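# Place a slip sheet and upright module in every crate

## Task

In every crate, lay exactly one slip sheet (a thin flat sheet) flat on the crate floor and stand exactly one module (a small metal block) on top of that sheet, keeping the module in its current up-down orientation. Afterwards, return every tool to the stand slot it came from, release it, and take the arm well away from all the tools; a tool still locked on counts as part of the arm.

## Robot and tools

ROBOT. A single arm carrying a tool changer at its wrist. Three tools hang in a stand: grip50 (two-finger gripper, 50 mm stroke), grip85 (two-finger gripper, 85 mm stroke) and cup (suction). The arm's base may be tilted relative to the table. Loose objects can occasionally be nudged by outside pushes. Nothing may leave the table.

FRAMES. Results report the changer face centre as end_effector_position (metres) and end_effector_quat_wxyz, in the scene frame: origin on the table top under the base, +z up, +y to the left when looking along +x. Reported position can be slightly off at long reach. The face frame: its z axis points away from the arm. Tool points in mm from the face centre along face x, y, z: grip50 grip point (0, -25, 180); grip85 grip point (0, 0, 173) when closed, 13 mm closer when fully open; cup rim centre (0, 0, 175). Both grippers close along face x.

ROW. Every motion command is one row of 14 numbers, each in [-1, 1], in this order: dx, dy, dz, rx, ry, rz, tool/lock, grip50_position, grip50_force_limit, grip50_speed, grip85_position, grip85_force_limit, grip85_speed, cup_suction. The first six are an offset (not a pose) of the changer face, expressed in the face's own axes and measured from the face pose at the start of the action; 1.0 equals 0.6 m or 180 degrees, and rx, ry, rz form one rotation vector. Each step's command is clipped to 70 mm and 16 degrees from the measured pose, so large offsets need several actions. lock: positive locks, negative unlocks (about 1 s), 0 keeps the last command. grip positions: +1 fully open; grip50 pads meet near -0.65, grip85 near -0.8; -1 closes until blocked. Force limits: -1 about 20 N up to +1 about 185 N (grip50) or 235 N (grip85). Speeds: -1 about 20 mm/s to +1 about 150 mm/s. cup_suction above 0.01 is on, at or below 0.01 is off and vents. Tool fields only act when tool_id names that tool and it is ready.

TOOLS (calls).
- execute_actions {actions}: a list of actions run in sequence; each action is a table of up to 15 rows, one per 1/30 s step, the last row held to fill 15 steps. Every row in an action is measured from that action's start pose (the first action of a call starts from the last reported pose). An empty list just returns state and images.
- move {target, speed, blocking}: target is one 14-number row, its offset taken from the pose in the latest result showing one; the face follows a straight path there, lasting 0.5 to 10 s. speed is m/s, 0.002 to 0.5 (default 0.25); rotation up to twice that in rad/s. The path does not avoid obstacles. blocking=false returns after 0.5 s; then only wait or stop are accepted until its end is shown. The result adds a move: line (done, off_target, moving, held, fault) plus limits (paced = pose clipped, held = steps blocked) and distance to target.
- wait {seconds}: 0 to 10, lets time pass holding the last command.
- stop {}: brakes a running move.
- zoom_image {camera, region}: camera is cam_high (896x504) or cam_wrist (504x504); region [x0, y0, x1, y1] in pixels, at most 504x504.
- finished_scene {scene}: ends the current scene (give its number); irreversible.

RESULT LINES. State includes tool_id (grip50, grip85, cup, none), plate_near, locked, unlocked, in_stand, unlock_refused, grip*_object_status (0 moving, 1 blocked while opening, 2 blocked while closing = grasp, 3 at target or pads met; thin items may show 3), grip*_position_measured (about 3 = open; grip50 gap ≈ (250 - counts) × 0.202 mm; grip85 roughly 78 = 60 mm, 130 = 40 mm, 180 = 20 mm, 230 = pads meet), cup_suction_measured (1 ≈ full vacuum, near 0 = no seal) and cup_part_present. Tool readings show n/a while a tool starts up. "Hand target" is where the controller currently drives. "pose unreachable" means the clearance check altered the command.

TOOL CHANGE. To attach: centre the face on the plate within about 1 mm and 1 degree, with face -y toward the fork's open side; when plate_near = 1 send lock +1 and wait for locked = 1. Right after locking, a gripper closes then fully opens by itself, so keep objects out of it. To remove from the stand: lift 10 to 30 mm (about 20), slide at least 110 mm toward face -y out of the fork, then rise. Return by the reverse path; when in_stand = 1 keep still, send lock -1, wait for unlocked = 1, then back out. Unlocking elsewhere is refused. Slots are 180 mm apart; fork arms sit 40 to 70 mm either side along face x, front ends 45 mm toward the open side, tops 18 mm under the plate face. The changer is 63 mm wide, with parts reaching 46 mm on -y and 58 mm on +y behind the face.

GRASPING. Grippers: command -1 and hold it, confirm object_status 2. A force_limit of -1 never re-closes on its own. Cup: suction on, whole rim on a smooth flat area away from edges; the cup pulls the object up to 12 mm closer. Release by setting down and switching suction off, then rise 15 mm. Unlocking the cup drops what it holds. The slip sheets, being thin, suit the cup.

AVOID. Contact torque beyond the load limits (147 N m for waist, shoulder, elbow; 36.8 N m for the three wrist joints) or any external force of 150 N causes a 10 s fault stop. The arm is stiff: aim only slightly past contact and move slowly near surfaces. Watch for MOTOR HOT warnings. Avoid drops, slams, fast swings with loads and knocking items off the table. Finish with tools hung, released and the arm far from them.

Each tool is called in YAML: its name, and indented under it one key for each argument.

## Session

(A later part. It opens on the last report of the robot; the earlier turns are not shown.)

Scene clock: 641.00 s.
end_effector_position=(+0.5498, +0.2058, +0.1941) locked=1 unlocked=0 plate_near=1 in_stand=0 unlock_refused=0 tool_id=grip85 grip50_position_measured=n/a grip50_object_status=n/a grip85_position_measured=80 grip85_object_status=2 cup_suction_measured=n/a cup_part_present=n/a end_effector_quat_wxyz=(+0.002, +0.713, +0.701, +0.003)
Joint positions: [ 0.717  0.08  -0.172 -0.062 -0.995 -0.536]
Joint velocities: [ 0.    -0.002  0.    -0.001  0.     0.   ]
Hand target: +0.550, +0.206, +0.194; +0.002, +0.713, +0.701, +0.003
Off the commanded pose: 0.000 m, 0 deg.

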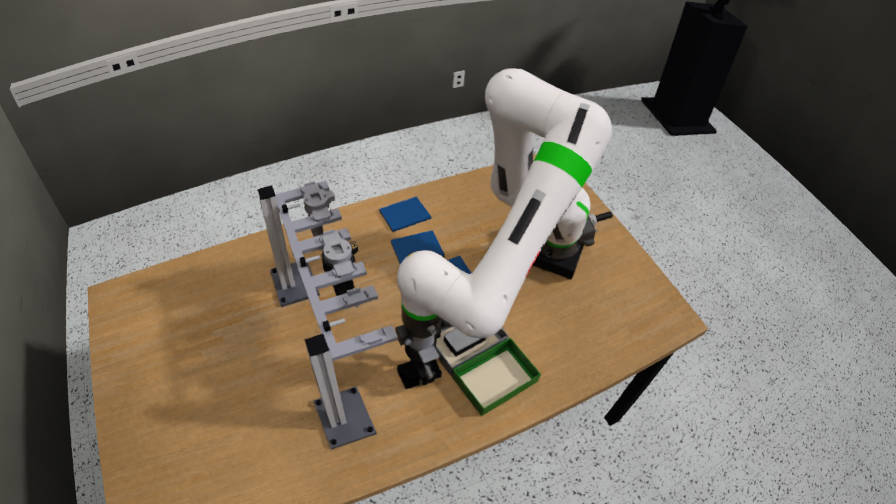

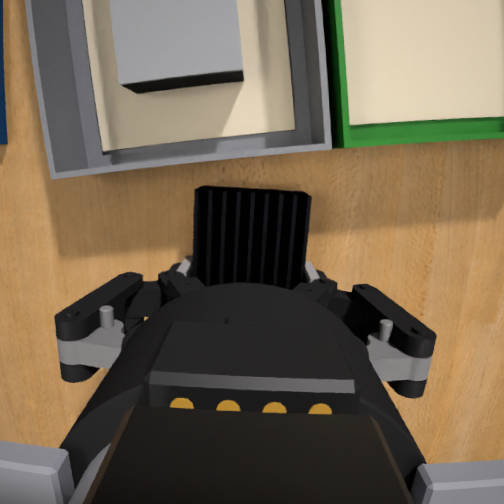

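move:
  target: [0,0,-0.0933,0,0,0,0,0,0,0,-1,-0.5,0,0]
  speed: 0.18

move:
  target: [0.1588,-0.2963,0,0,0,-0.0486,0,0,0,0,-1,-0.5,0,0]
  speed: 0.3

Scene clock: 646.30 s.
end_effector_position=(+0.5494, +0.2056, +0.2500) locked=1 unlocked=0 plate_near=1 in_stand=0 unlock_refused=0 tool_id=grip85 grip50_position_measured=n/a grip50_object_status=n/a grip85_position_measured=80 grip85_object_status=2 cup_suction_measured=n/a cup_part_present=n/a end_effector_quat_wxyz=(+0.002, +0.713, +0.701, +0.003)
Joint positions: [ 0.71   0.012 -0.118 -0.06  -1.117 -0.537]
Joint velocities: [ 0.001 -0.     0.001 -0.001 -0.002 -0.001]
Hand target: +0.549, +0.206, +0.250; +0.002, +0.713, +0.701, +0.003
Off the commanded pose: 0.000 m, 0 deg.
move: done

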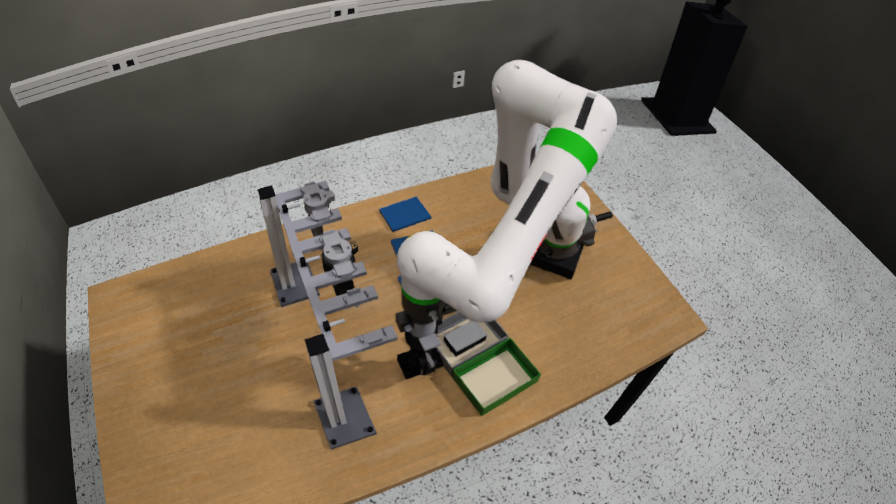

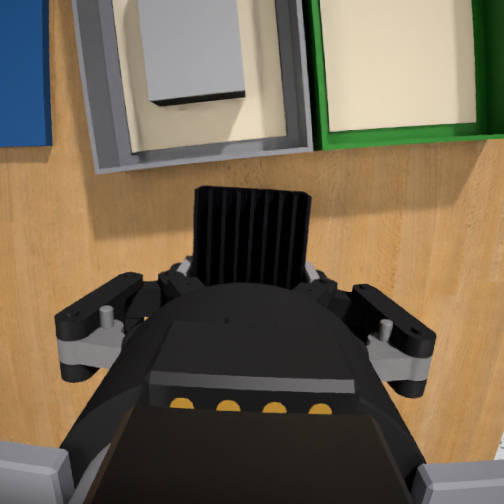

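Scene clock: 647.57 s.
end_effector_position=(+0.3736, +0.3040, +0.2492) locked=1 unlocked=0 plate_near=1 in_stand=0 unlock_refused=0 tool_id=grip85 grip50_position_measured=n/a grip50_object_status=n/a grip85_position_measured=80 grip85_object_status=2 cup_suction_measured=n/a cup_part_present=n/a end_effector_quat_wxyz=(+0.002, +0.658, +0.753, +0.003)
Joint positions: [ 1.238 -0.283 -0.485  0.131 -1.062 -0.976]
Joint velocities: [ 0.004  0.001 -0.002  0.004 -0.002 -0.01 ]
Hand target: +0.373, +0.304, +0.249; +0.002, +0.658, +0.753, +0.003
Off the commanded pose: 0.000 m, 0 deg.
move: done

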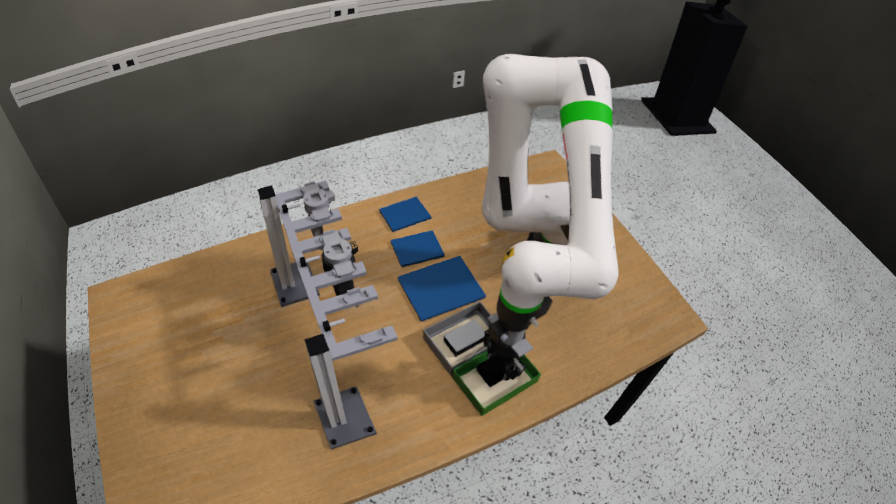

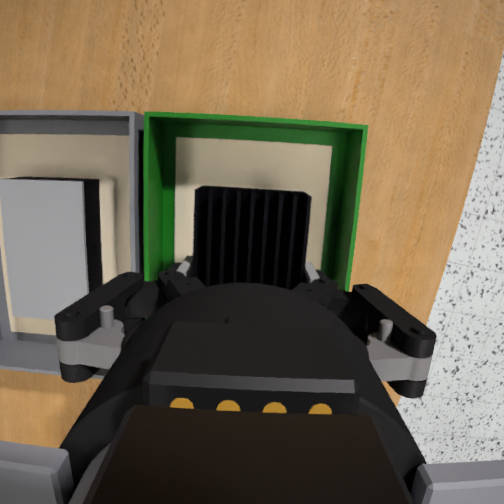

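move:
  target: [0,0,0.0825,0,0,0,0,0,0,0,-1,-0.5,0,0]
  speed: 0.1

Scene clock: 650.97 s.
end_effector_position=(+0.3738, +0.3043, +0.1997) locked=1 unlocked=0 plate_near=1 in_stand=0 unlock_refused=0 tool_id=grip85 grip50_position_measured=n/a grip50_object_status=n/a grip85_position_measured=80 grip85_object_status=2 cup_suction_measured=n/a cup_part_present=n/a end_effector_quat_wxyz=(+0.002, +0.658, +0.753, +0.003)
Joint positions: [ 1.221 -0.208 -0.541  0.136 -0.93  -0.977]
Joint velocities: [ 0.     0.002 -0.001 -0.     0.003 -0.   ]
Hand target: +0.374, +0.304, +0.200; +0.002, +0.658, +0.753, +0.003
Off the commanded pose: 0.000 m, 0 deg.
move: done

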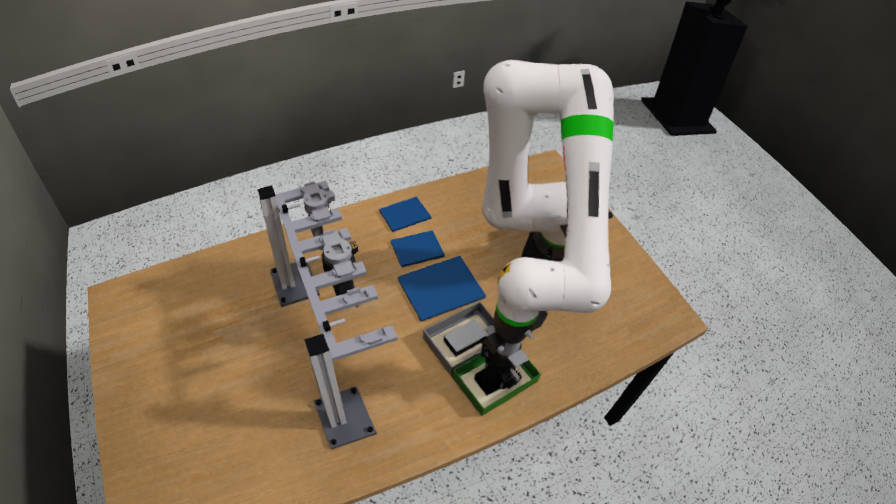

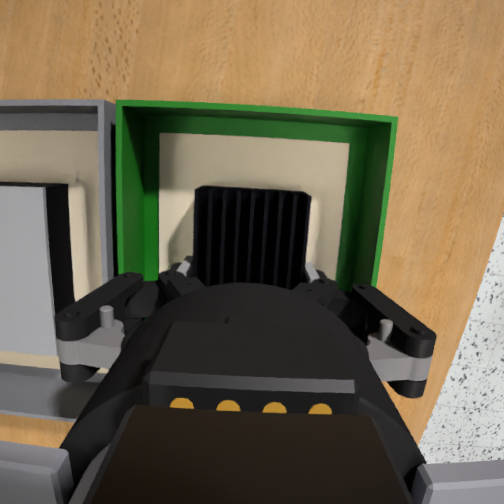

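zoom_image:
  camera: "cam_wrist"
  region: [150, 125, 220, 195]

zoom_image:
  camera: "cam_wrist"
  region: [290, 135, 360, 205]

zoom_image:
  camera: "cam_high"
  region: [445, 330, 545, 420]

Region (150, 125, 220, 195) of cam_wrist's 504x504 image, scaled by 7.200, with more detail than that image has.

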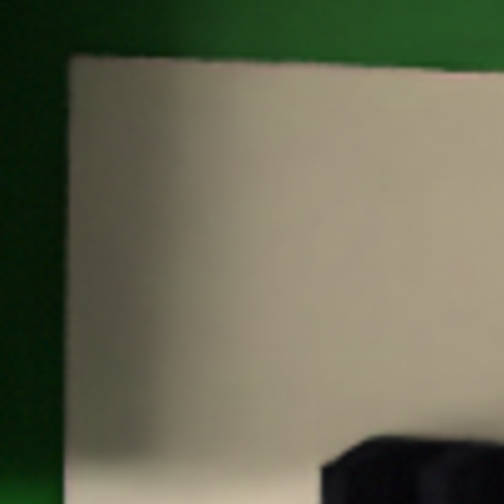

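Region (290, 135, 360, 205) of cam_wrist's 504x504 image, scaled by 7.200, with more detail than that image has.

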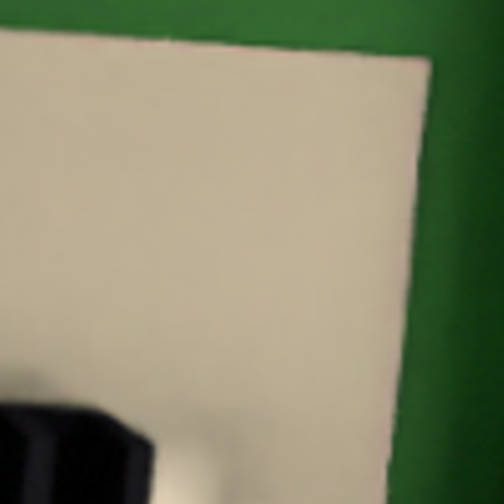

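Region (445, 330, 545, 420) of cam_high's 896x504 image, scaled by 5.040, with more detail than that image has; it fills the top 454 rows of this view, and the rest is white.

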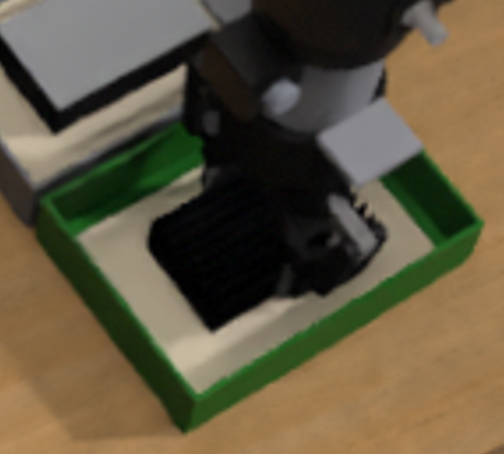

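execute_actions:
  actions:
    - [[0,0,0,0,0,0,0,0,0,0,0.65,-0.5,0.5,0],[0,0,0,0,0,0,0,0,0,0,0.65,-0.5,0.5,0],[0,0,0,0,0,0,0,0,0,0,0.65,-0.5,0.5,0],[0,0,0,0,0,0,0,0,0,0,0.65,-0.5,0.5,0],[0,0,0,0,0,0,0,0,0,0,0.65,-0.5,0.5,0],[0,0,0,0,0,0,0,0,0,0,0.65,-0.5,0.5,0],[0,0,0,0,0,0,0,0,0,0,0.65,-0.5,0.5,0],[0,0,-0.0019,0,0,0,0,0,0,0,0.65,-0.5,0.5,0],[0,0,-0.0069,0,0,0,0,0,0,0,0.65,-0.5,0.5,0],[0,0,-0.0143,0,0,0,0,0,0,0,0.65,-0.5,0.5,0],[0,0,-0.0235,0,0,0,0,0,0,0,0.65,-0.5,0.5,0],[0,0,-0.033,0,0,0,0,0,0,0,0.65,-0.5,0.5,0],[0,0,-0.042,0,0,0,0,0,0,0,0.65,-0.5,0.5,0],[0,0,-0.05,0,0,0,0,0,0,0,0.65,-0.5,0.5,0],[0,0,-0.056,0,0,0,0,0,0,0,0.65,-0.5,0.5,0]]

Scene clock: 663.00 s.
end_effector_position=(+0.3740, +0.3042, +0.2171) locked=1 unlocked=0 plate_near=1 in_stand=0 unlock_refused=0 tool_id=grip85 grip50_position_measured=n/a grip50_object_status=n/a grip85_position_measured=48 grip85_object_status=0 cup_suction_measured=n/a cup_part_present=n/a end_effector_quat_wxyz=(+0.002, +0.658, +0.753, +0.004)
Joint positions: [ 1.226 -0.236 -0.522  0.134 -0.976 -0.976]
Joint velocities: [ 0.041 -0.207  0.146 -0.015 -0.351  0.01 ]
Hand target: +0.374, +0.304, +0.233; +0.002, +0.658, +0.753, +0.004
Off the commanded pose: 0.016 m, 0 deg.

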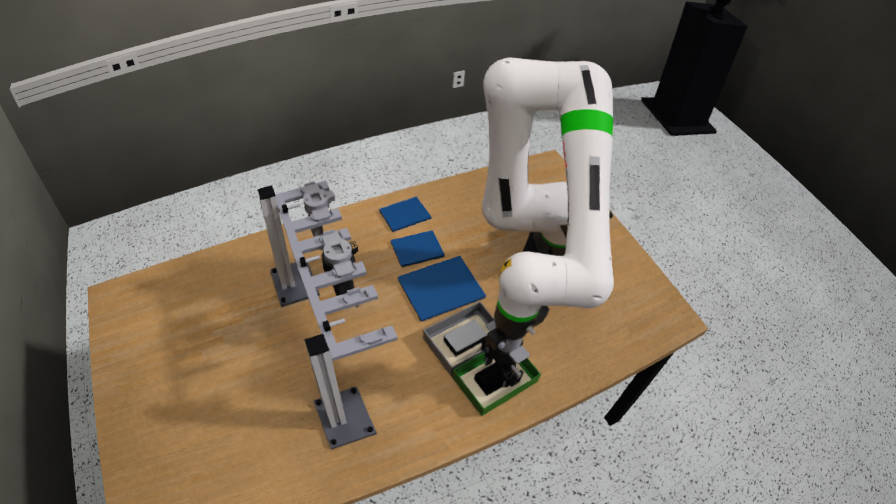

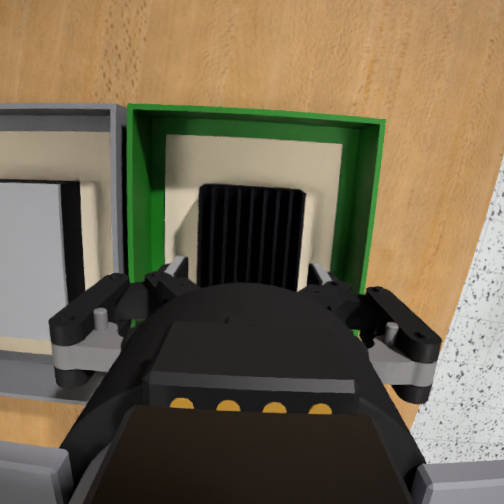

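execute_actions:
  actions: []

Scene clock: 664.13 s.
end_effector_position=(+0.3739, +0.3040, +0.2326) locked=1 unlocked=0 plate_near=1 in_stand=0 unlock_refused=0 tool_id=grip85 grip50_position_measured=n/a grip50_object_status=n/a grip85_position_measured=48 grip85_object_status=3 cup_suction_measured=n/a cup_part_present=n/a end_effector_quat_wxyz=(+0.002, +0.658, +0.753, +0.004)
Joint positions: [ 1.231 -0.26  -0.505  0.132 -1.017 -0.975]
Joint velocities: [-0.002 -0.    -0.     0.    -0.    -0.001]
Hand target: +0.374, +0.304, +0.233; +0.002, +0.658, +0.753, +0.004
Off the commanded pose: 0.001 m, 0 deg.

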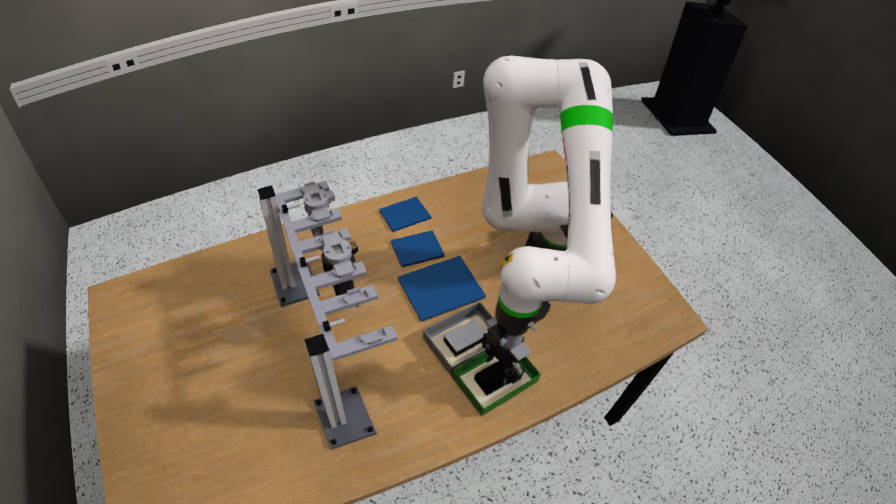

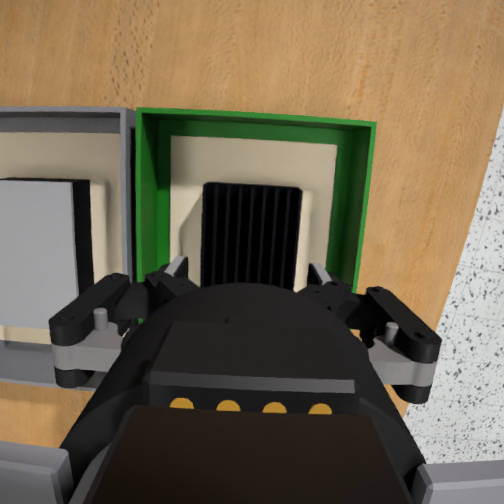

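move:
  target: [-0.2046,0.2878,-0.2487,0.0004,-0.0003,0.0486,0,0,0,0,1,-0.5,-0.5,0]
  speed: 0.4

Scene clock: 670.30 s.
end_effector_position=(+0.5603, +0.2049, +0.3828) locked=1 unlocked=0 plate_near=1 in_stand=0 unlock_refused=0 tool_id=grip85 grip50_position_measured=n/a grip50_object_status=n/a grip85_position_measured=3 grip85_object_status=3 cup_suction_measured=n/a cup_part_present=n/a end_effector_quat_wxyz=(+0.002, +0.713, +0.701, +0.003)
Joint positions: [ 0.675 -0.056  0.117 -0.065 -1.422 -0.521]
Joint velocities: [-0.003  0.002  0.006 -0.003 -0.006  0.002]
Hand target: +0.560, +0.205, +0.383; +0.002, +0.713, +0.701, +0.002
Off the commanded pose: 0.000 m, 0 deg.
move: done; limits=paced

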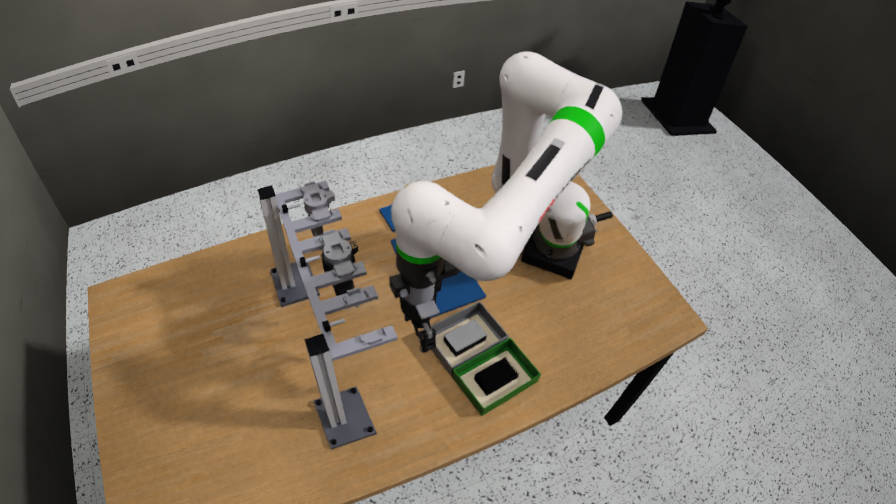

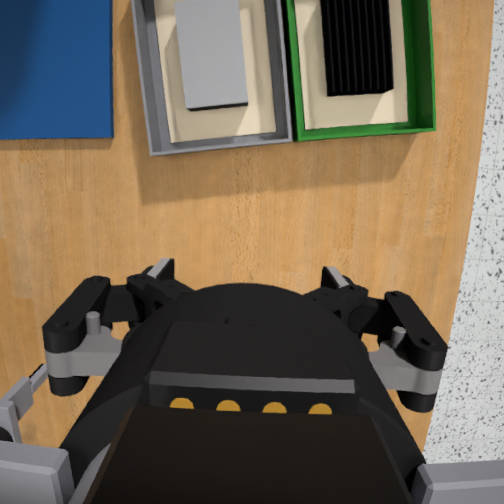

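move:
  target: [0.0005,0.2002,-0.0003,0,0,0,0,0,0,0,1,-0.5,-0.5,0]
  speed: 0.2

Scene clock: 673.50 s.
end_effector_position=(+0.6802, +0.2031, +0.3837) locked=1 unlocked=0 plate_near=1 in_stand=0 unlock_refused=0 tool_id=grip85 grip50_position_measured=n/a grip50_object_status=n/a grip85_position_measured=3 grip85_object_status=3 cup_suction_measured=n/a cup_part_present=n/a end_effector_quat_wxyz=(+0.002, +0.713, +0.701, +0.002)
Joint positions: [ 0.557  0.257  0.54  -0.101 -1.542 -0.415]
Joint velocities: [-0.001  0.005  0.005 -0.001 -0.004  0.001]
Hand target: +0.680, +0.203, +0.384; +0.002, +0.713, +0.701, +0.002
Off the commanded pose: 0.000 m, 0 deg.
move: done

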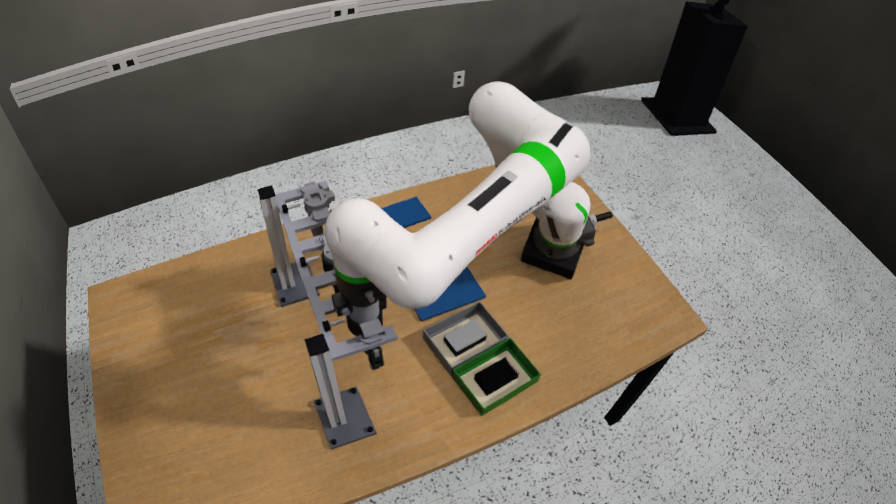

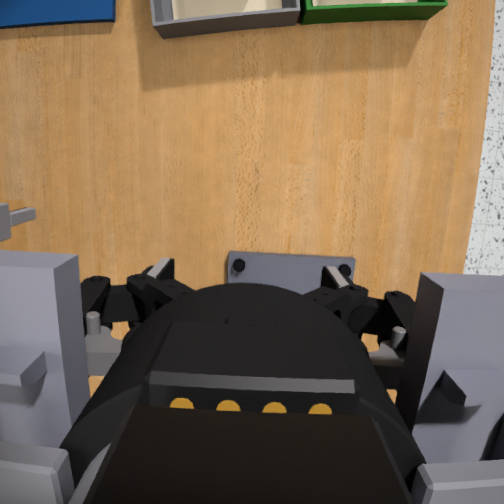

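move:
  target: [0.0002,0.0002,0.0332,0,0,0,0,0,0,0,1,-0.5,-0.5,0]
  speed: 0.04

Scene clock: 677.00 s.
end_effector_position=(+0.6805, +0.2033, +0.3638) locked=1 unlocked=0 plate_near=1 in_stand=1 unlock_refused=0 tool_id=grip85 grip50_position_measured=n/a grip50_object_status=n/a grip85_position_measured=3 grip85_object_status=3 cup_suction_measured=n/a cup_part_present=n/a end_effector_quat_wxyz=(+0.002, +0.713, +0.701, +0.002)
Joint positions: [ 0.561  0.26   0.5   -0.1   -1.497 -0.415]
Joint velocities: [-0.    -0.001 -0.003 -0.     0.003  0.002]
Hand target: +0.680, +0.203, +0.364; +0.002, +0.713, +0.701, +0.002
Off the commanded pose: 0.000 m, 0 deg.
move: done

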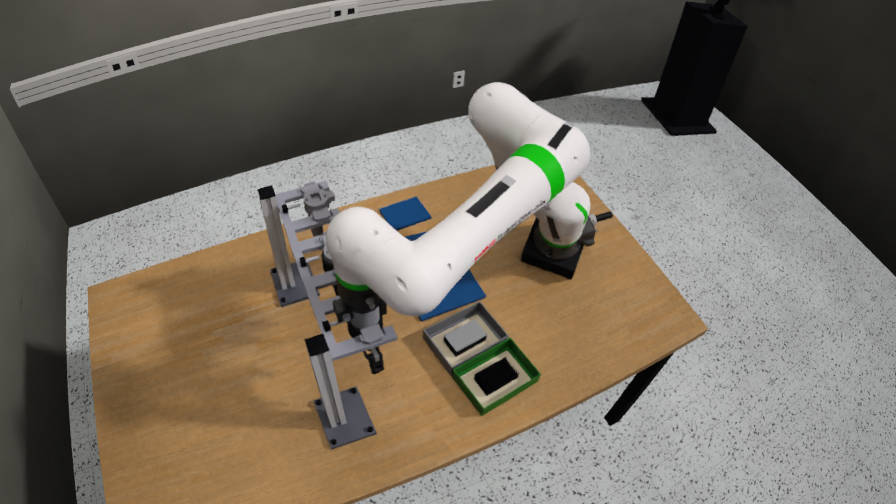

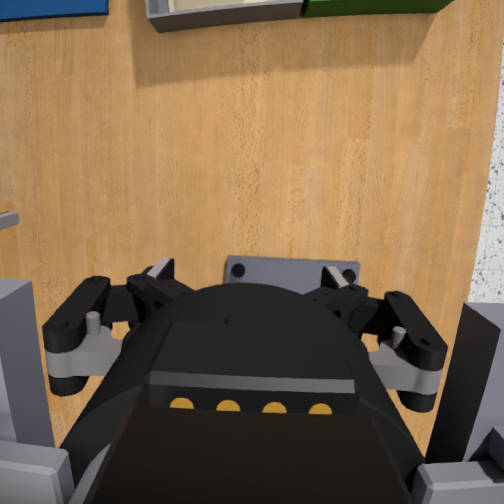

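execute_actions:
  actions:
    - [[0,0,0,0,0,0,-1,0,0,0,1,-0.5,-0.5,0]]

Scene clock: 679.47 s.
end_effector_position=(+0.6805, +0.2034, +0.3640) locked=0 unlocked=0 plate_near=0 in_stand=1 unlock_refused=0 tool_id=none grip50_position_measured=n/a grip50_object_status=n/a grip85_position_measured=n/a grip85_object_status=n/a cup_suction_measured=n/a cup_part_present=n/a end_effector_quat_wxyz=(+0.002, +0.713, +0.701, +0.003)
Joint positions: [ 0.561  0.26   0.5   -0.1   -1.497 -0.415]
Joint velocities: [-0.002  0.001 -0.001 -0.001 -0.    -0.   ]
Hand target: +0.680, +0.203, +0.364; +0.002, +0.713, +0.701, +0.002
Off the commanded pose: 0.000 m, 0 deg.

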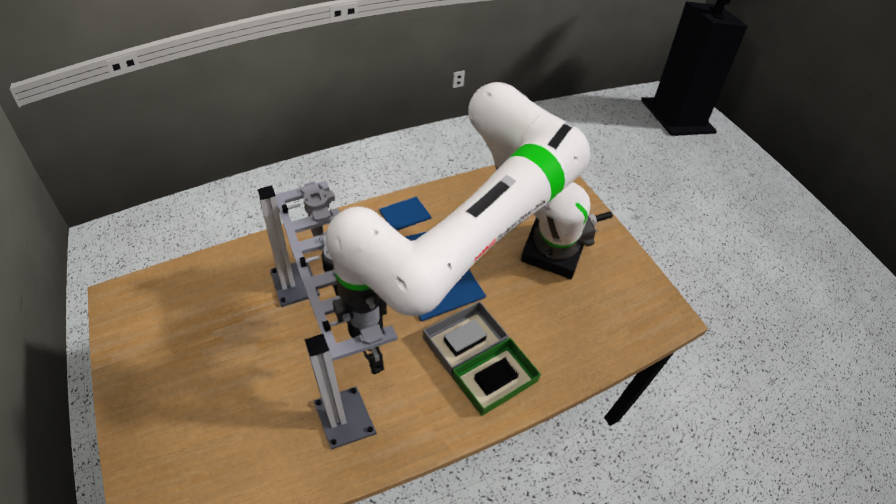

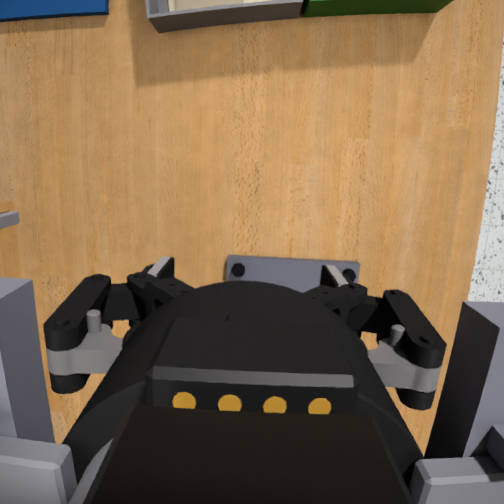

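execute_actions:
  actions: []

Scene clock: 680.53 s.
end_effector_position=(+0.6805, +0.2033, +0.3638) locked=0 unlocked=1 plate_near=1 in_stand=1 unlock_refused=0 tool_id=none grip50_position_measured=n/a grip50_object_status=n/a grip85_position_measured=n/a grip85_object_status=n/a cup_suction_measured=n/a cup_part_present=n/a end_effector_quat_wxyz=(+0.002, +0.713, +0.701, +0.002)
Joint positions: [ 0.561  0.26   0.5   -0.1   -1.497 -0.415]
Joint velocities: [ 0.001 -0.001 -0.001  0.    -0.    -0.   ]
Hand target: +0.680, +0.203, +0.364; +0.002, +0.713, +0.701, +0.002
Off the commanded pose: 0.000 m, 0 deg.

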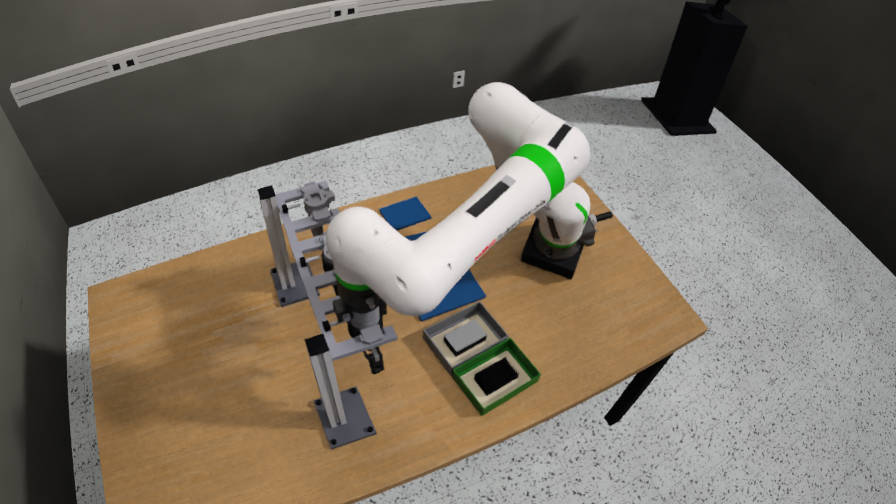

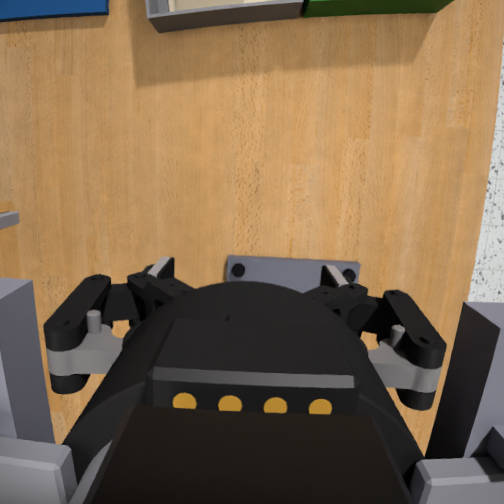

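Unlocked. Lift and move well clear.

move:
  target: [0,0,-0.065,0,0,0,0,0,0,0,1,0,0,0]
  speed: 0.15

move:
  target: [0,-0.42,-0.15,0,0,0,0,0,0,0,1,0,0,0]
  speed: 0.4

Scene clock: 686.27 s.
end_effector_position=(+0.6802, +0.2032, +0.4028) locked=0 unlocked=1 plate_near=0 in_stand=0 unlock_refused=0 tool_id=none grip50_position_measured=n/a grip50_object_status=n/a grip85_position_measured=n/a grip85_object_status=n/a cup_suction_measured=n/a cup_part_present=n/a end_effector_quat_wxyz=(+0.002, +0.714, +0.701, +0.002)
Joint positions: [ 0.553  0.256  0.584 -0.102 -1.586 -0.416]
Joint velocities: [ 0.001  0.     0.004  0.001 -0.003 -0.   ]
Hand target: +0.680, +0.203, +0.403; +0.002, +0.714, +0.701, +0.002
Off the commanded pose: 0.000 m, 0 deg.
move: done

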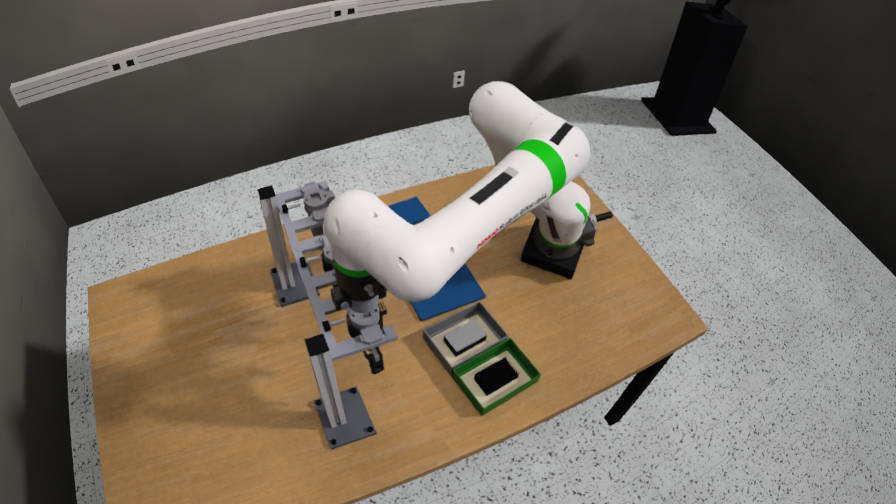

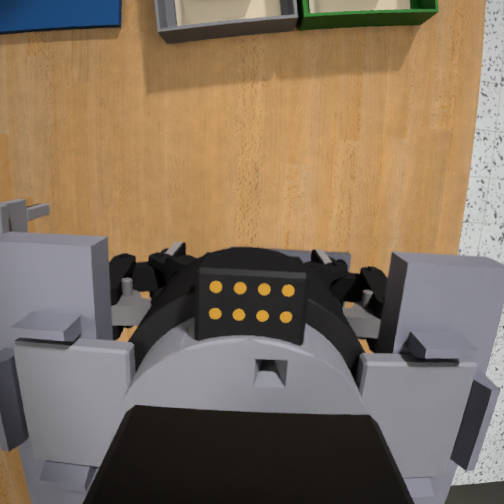

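Scene clock: 687.73 s.
end_effector_position=(+0.4280, +0.2070, +0.4913) locked=0 unlocked=1 plate_near=0 in_stand=0 unlock_refused=0 tool_id=none grip50_position_measured=n/a grip50_object_status=n/a grip85_position_measured=n/a grip85_object_status=n/a cup_suction_measured=n/a cup_part_present=n/a end_effector_quat_wxyz=(+0.002, +0.714, +0.700, +0.003)
Joint positions: [ 0.916 -0.404 -0.002  0.013 -1.643 -0.759]
Joint velocities: [ 0.003  0.    -0.001  0.004 -0.    -0.007]
Hand target: +0.428, +0.207, +0.491; +0.002, +0.714, +0.700, +0.003
Off the commanded pose: 0.001 m, 0 deg.
move: done; limits=paced

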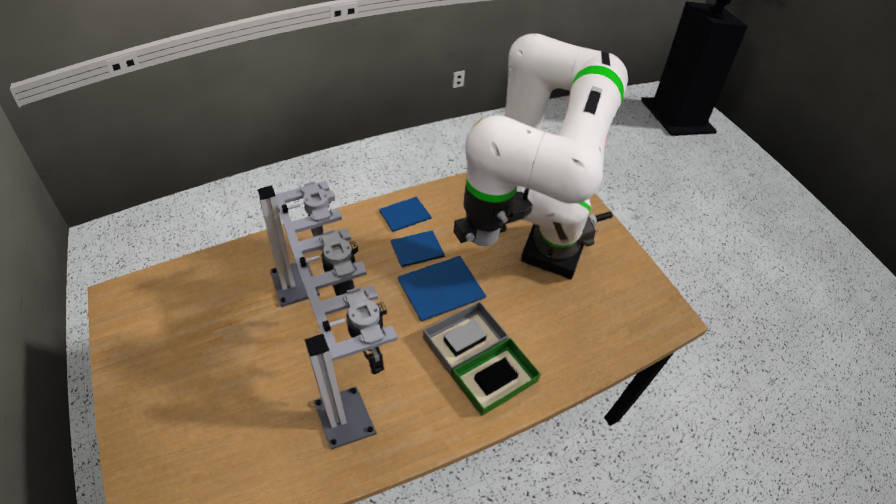

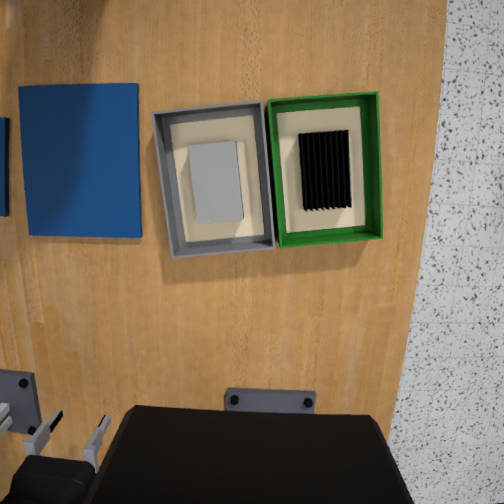

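execute_actions:
  actions: []

Scene clock: 695.97 s.
end_effector_position=(+0.4279, +0.2070, +0.4913) locked=0 unlocked=1 plate_near=0 in_stand=0 unlock_refused=0 tool_id=none grip50_position_measured=n/a grip50_object_status=n/a grip85_position_measured=n/a grip85_object_status=n/a cup_suction_measured=n/a cup_part_present=n/a end_effector_quat_wxyz=(+0.002, +0.714, +0.700, +0.003)
Joint positions: [ 0.916 -0.404 -0.003  0.013 -1.643 -0.759]
Joint velocities: [ 0.    -0.     0.    -0.    -0.     0.001]
Hand target: +0.428, +0.207, +0.491; +0.002, +0.714, +0.700, +0.003
Off the commanded pose: 0.001 m, 0 deg.

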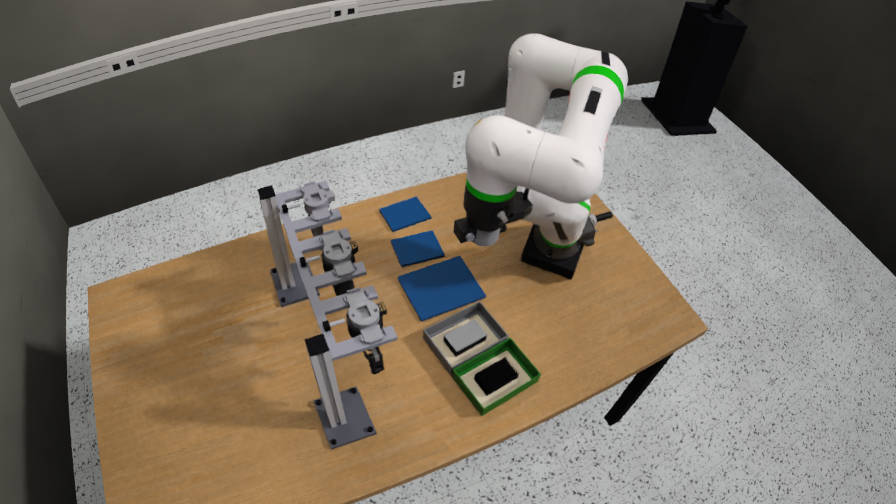

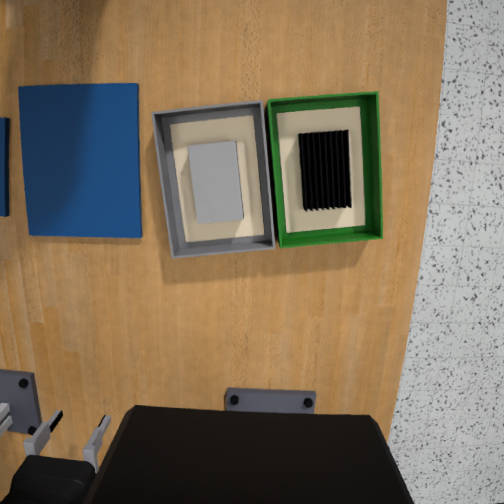

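finished_scene:
  scene: 1

The scene is finished: the task was done.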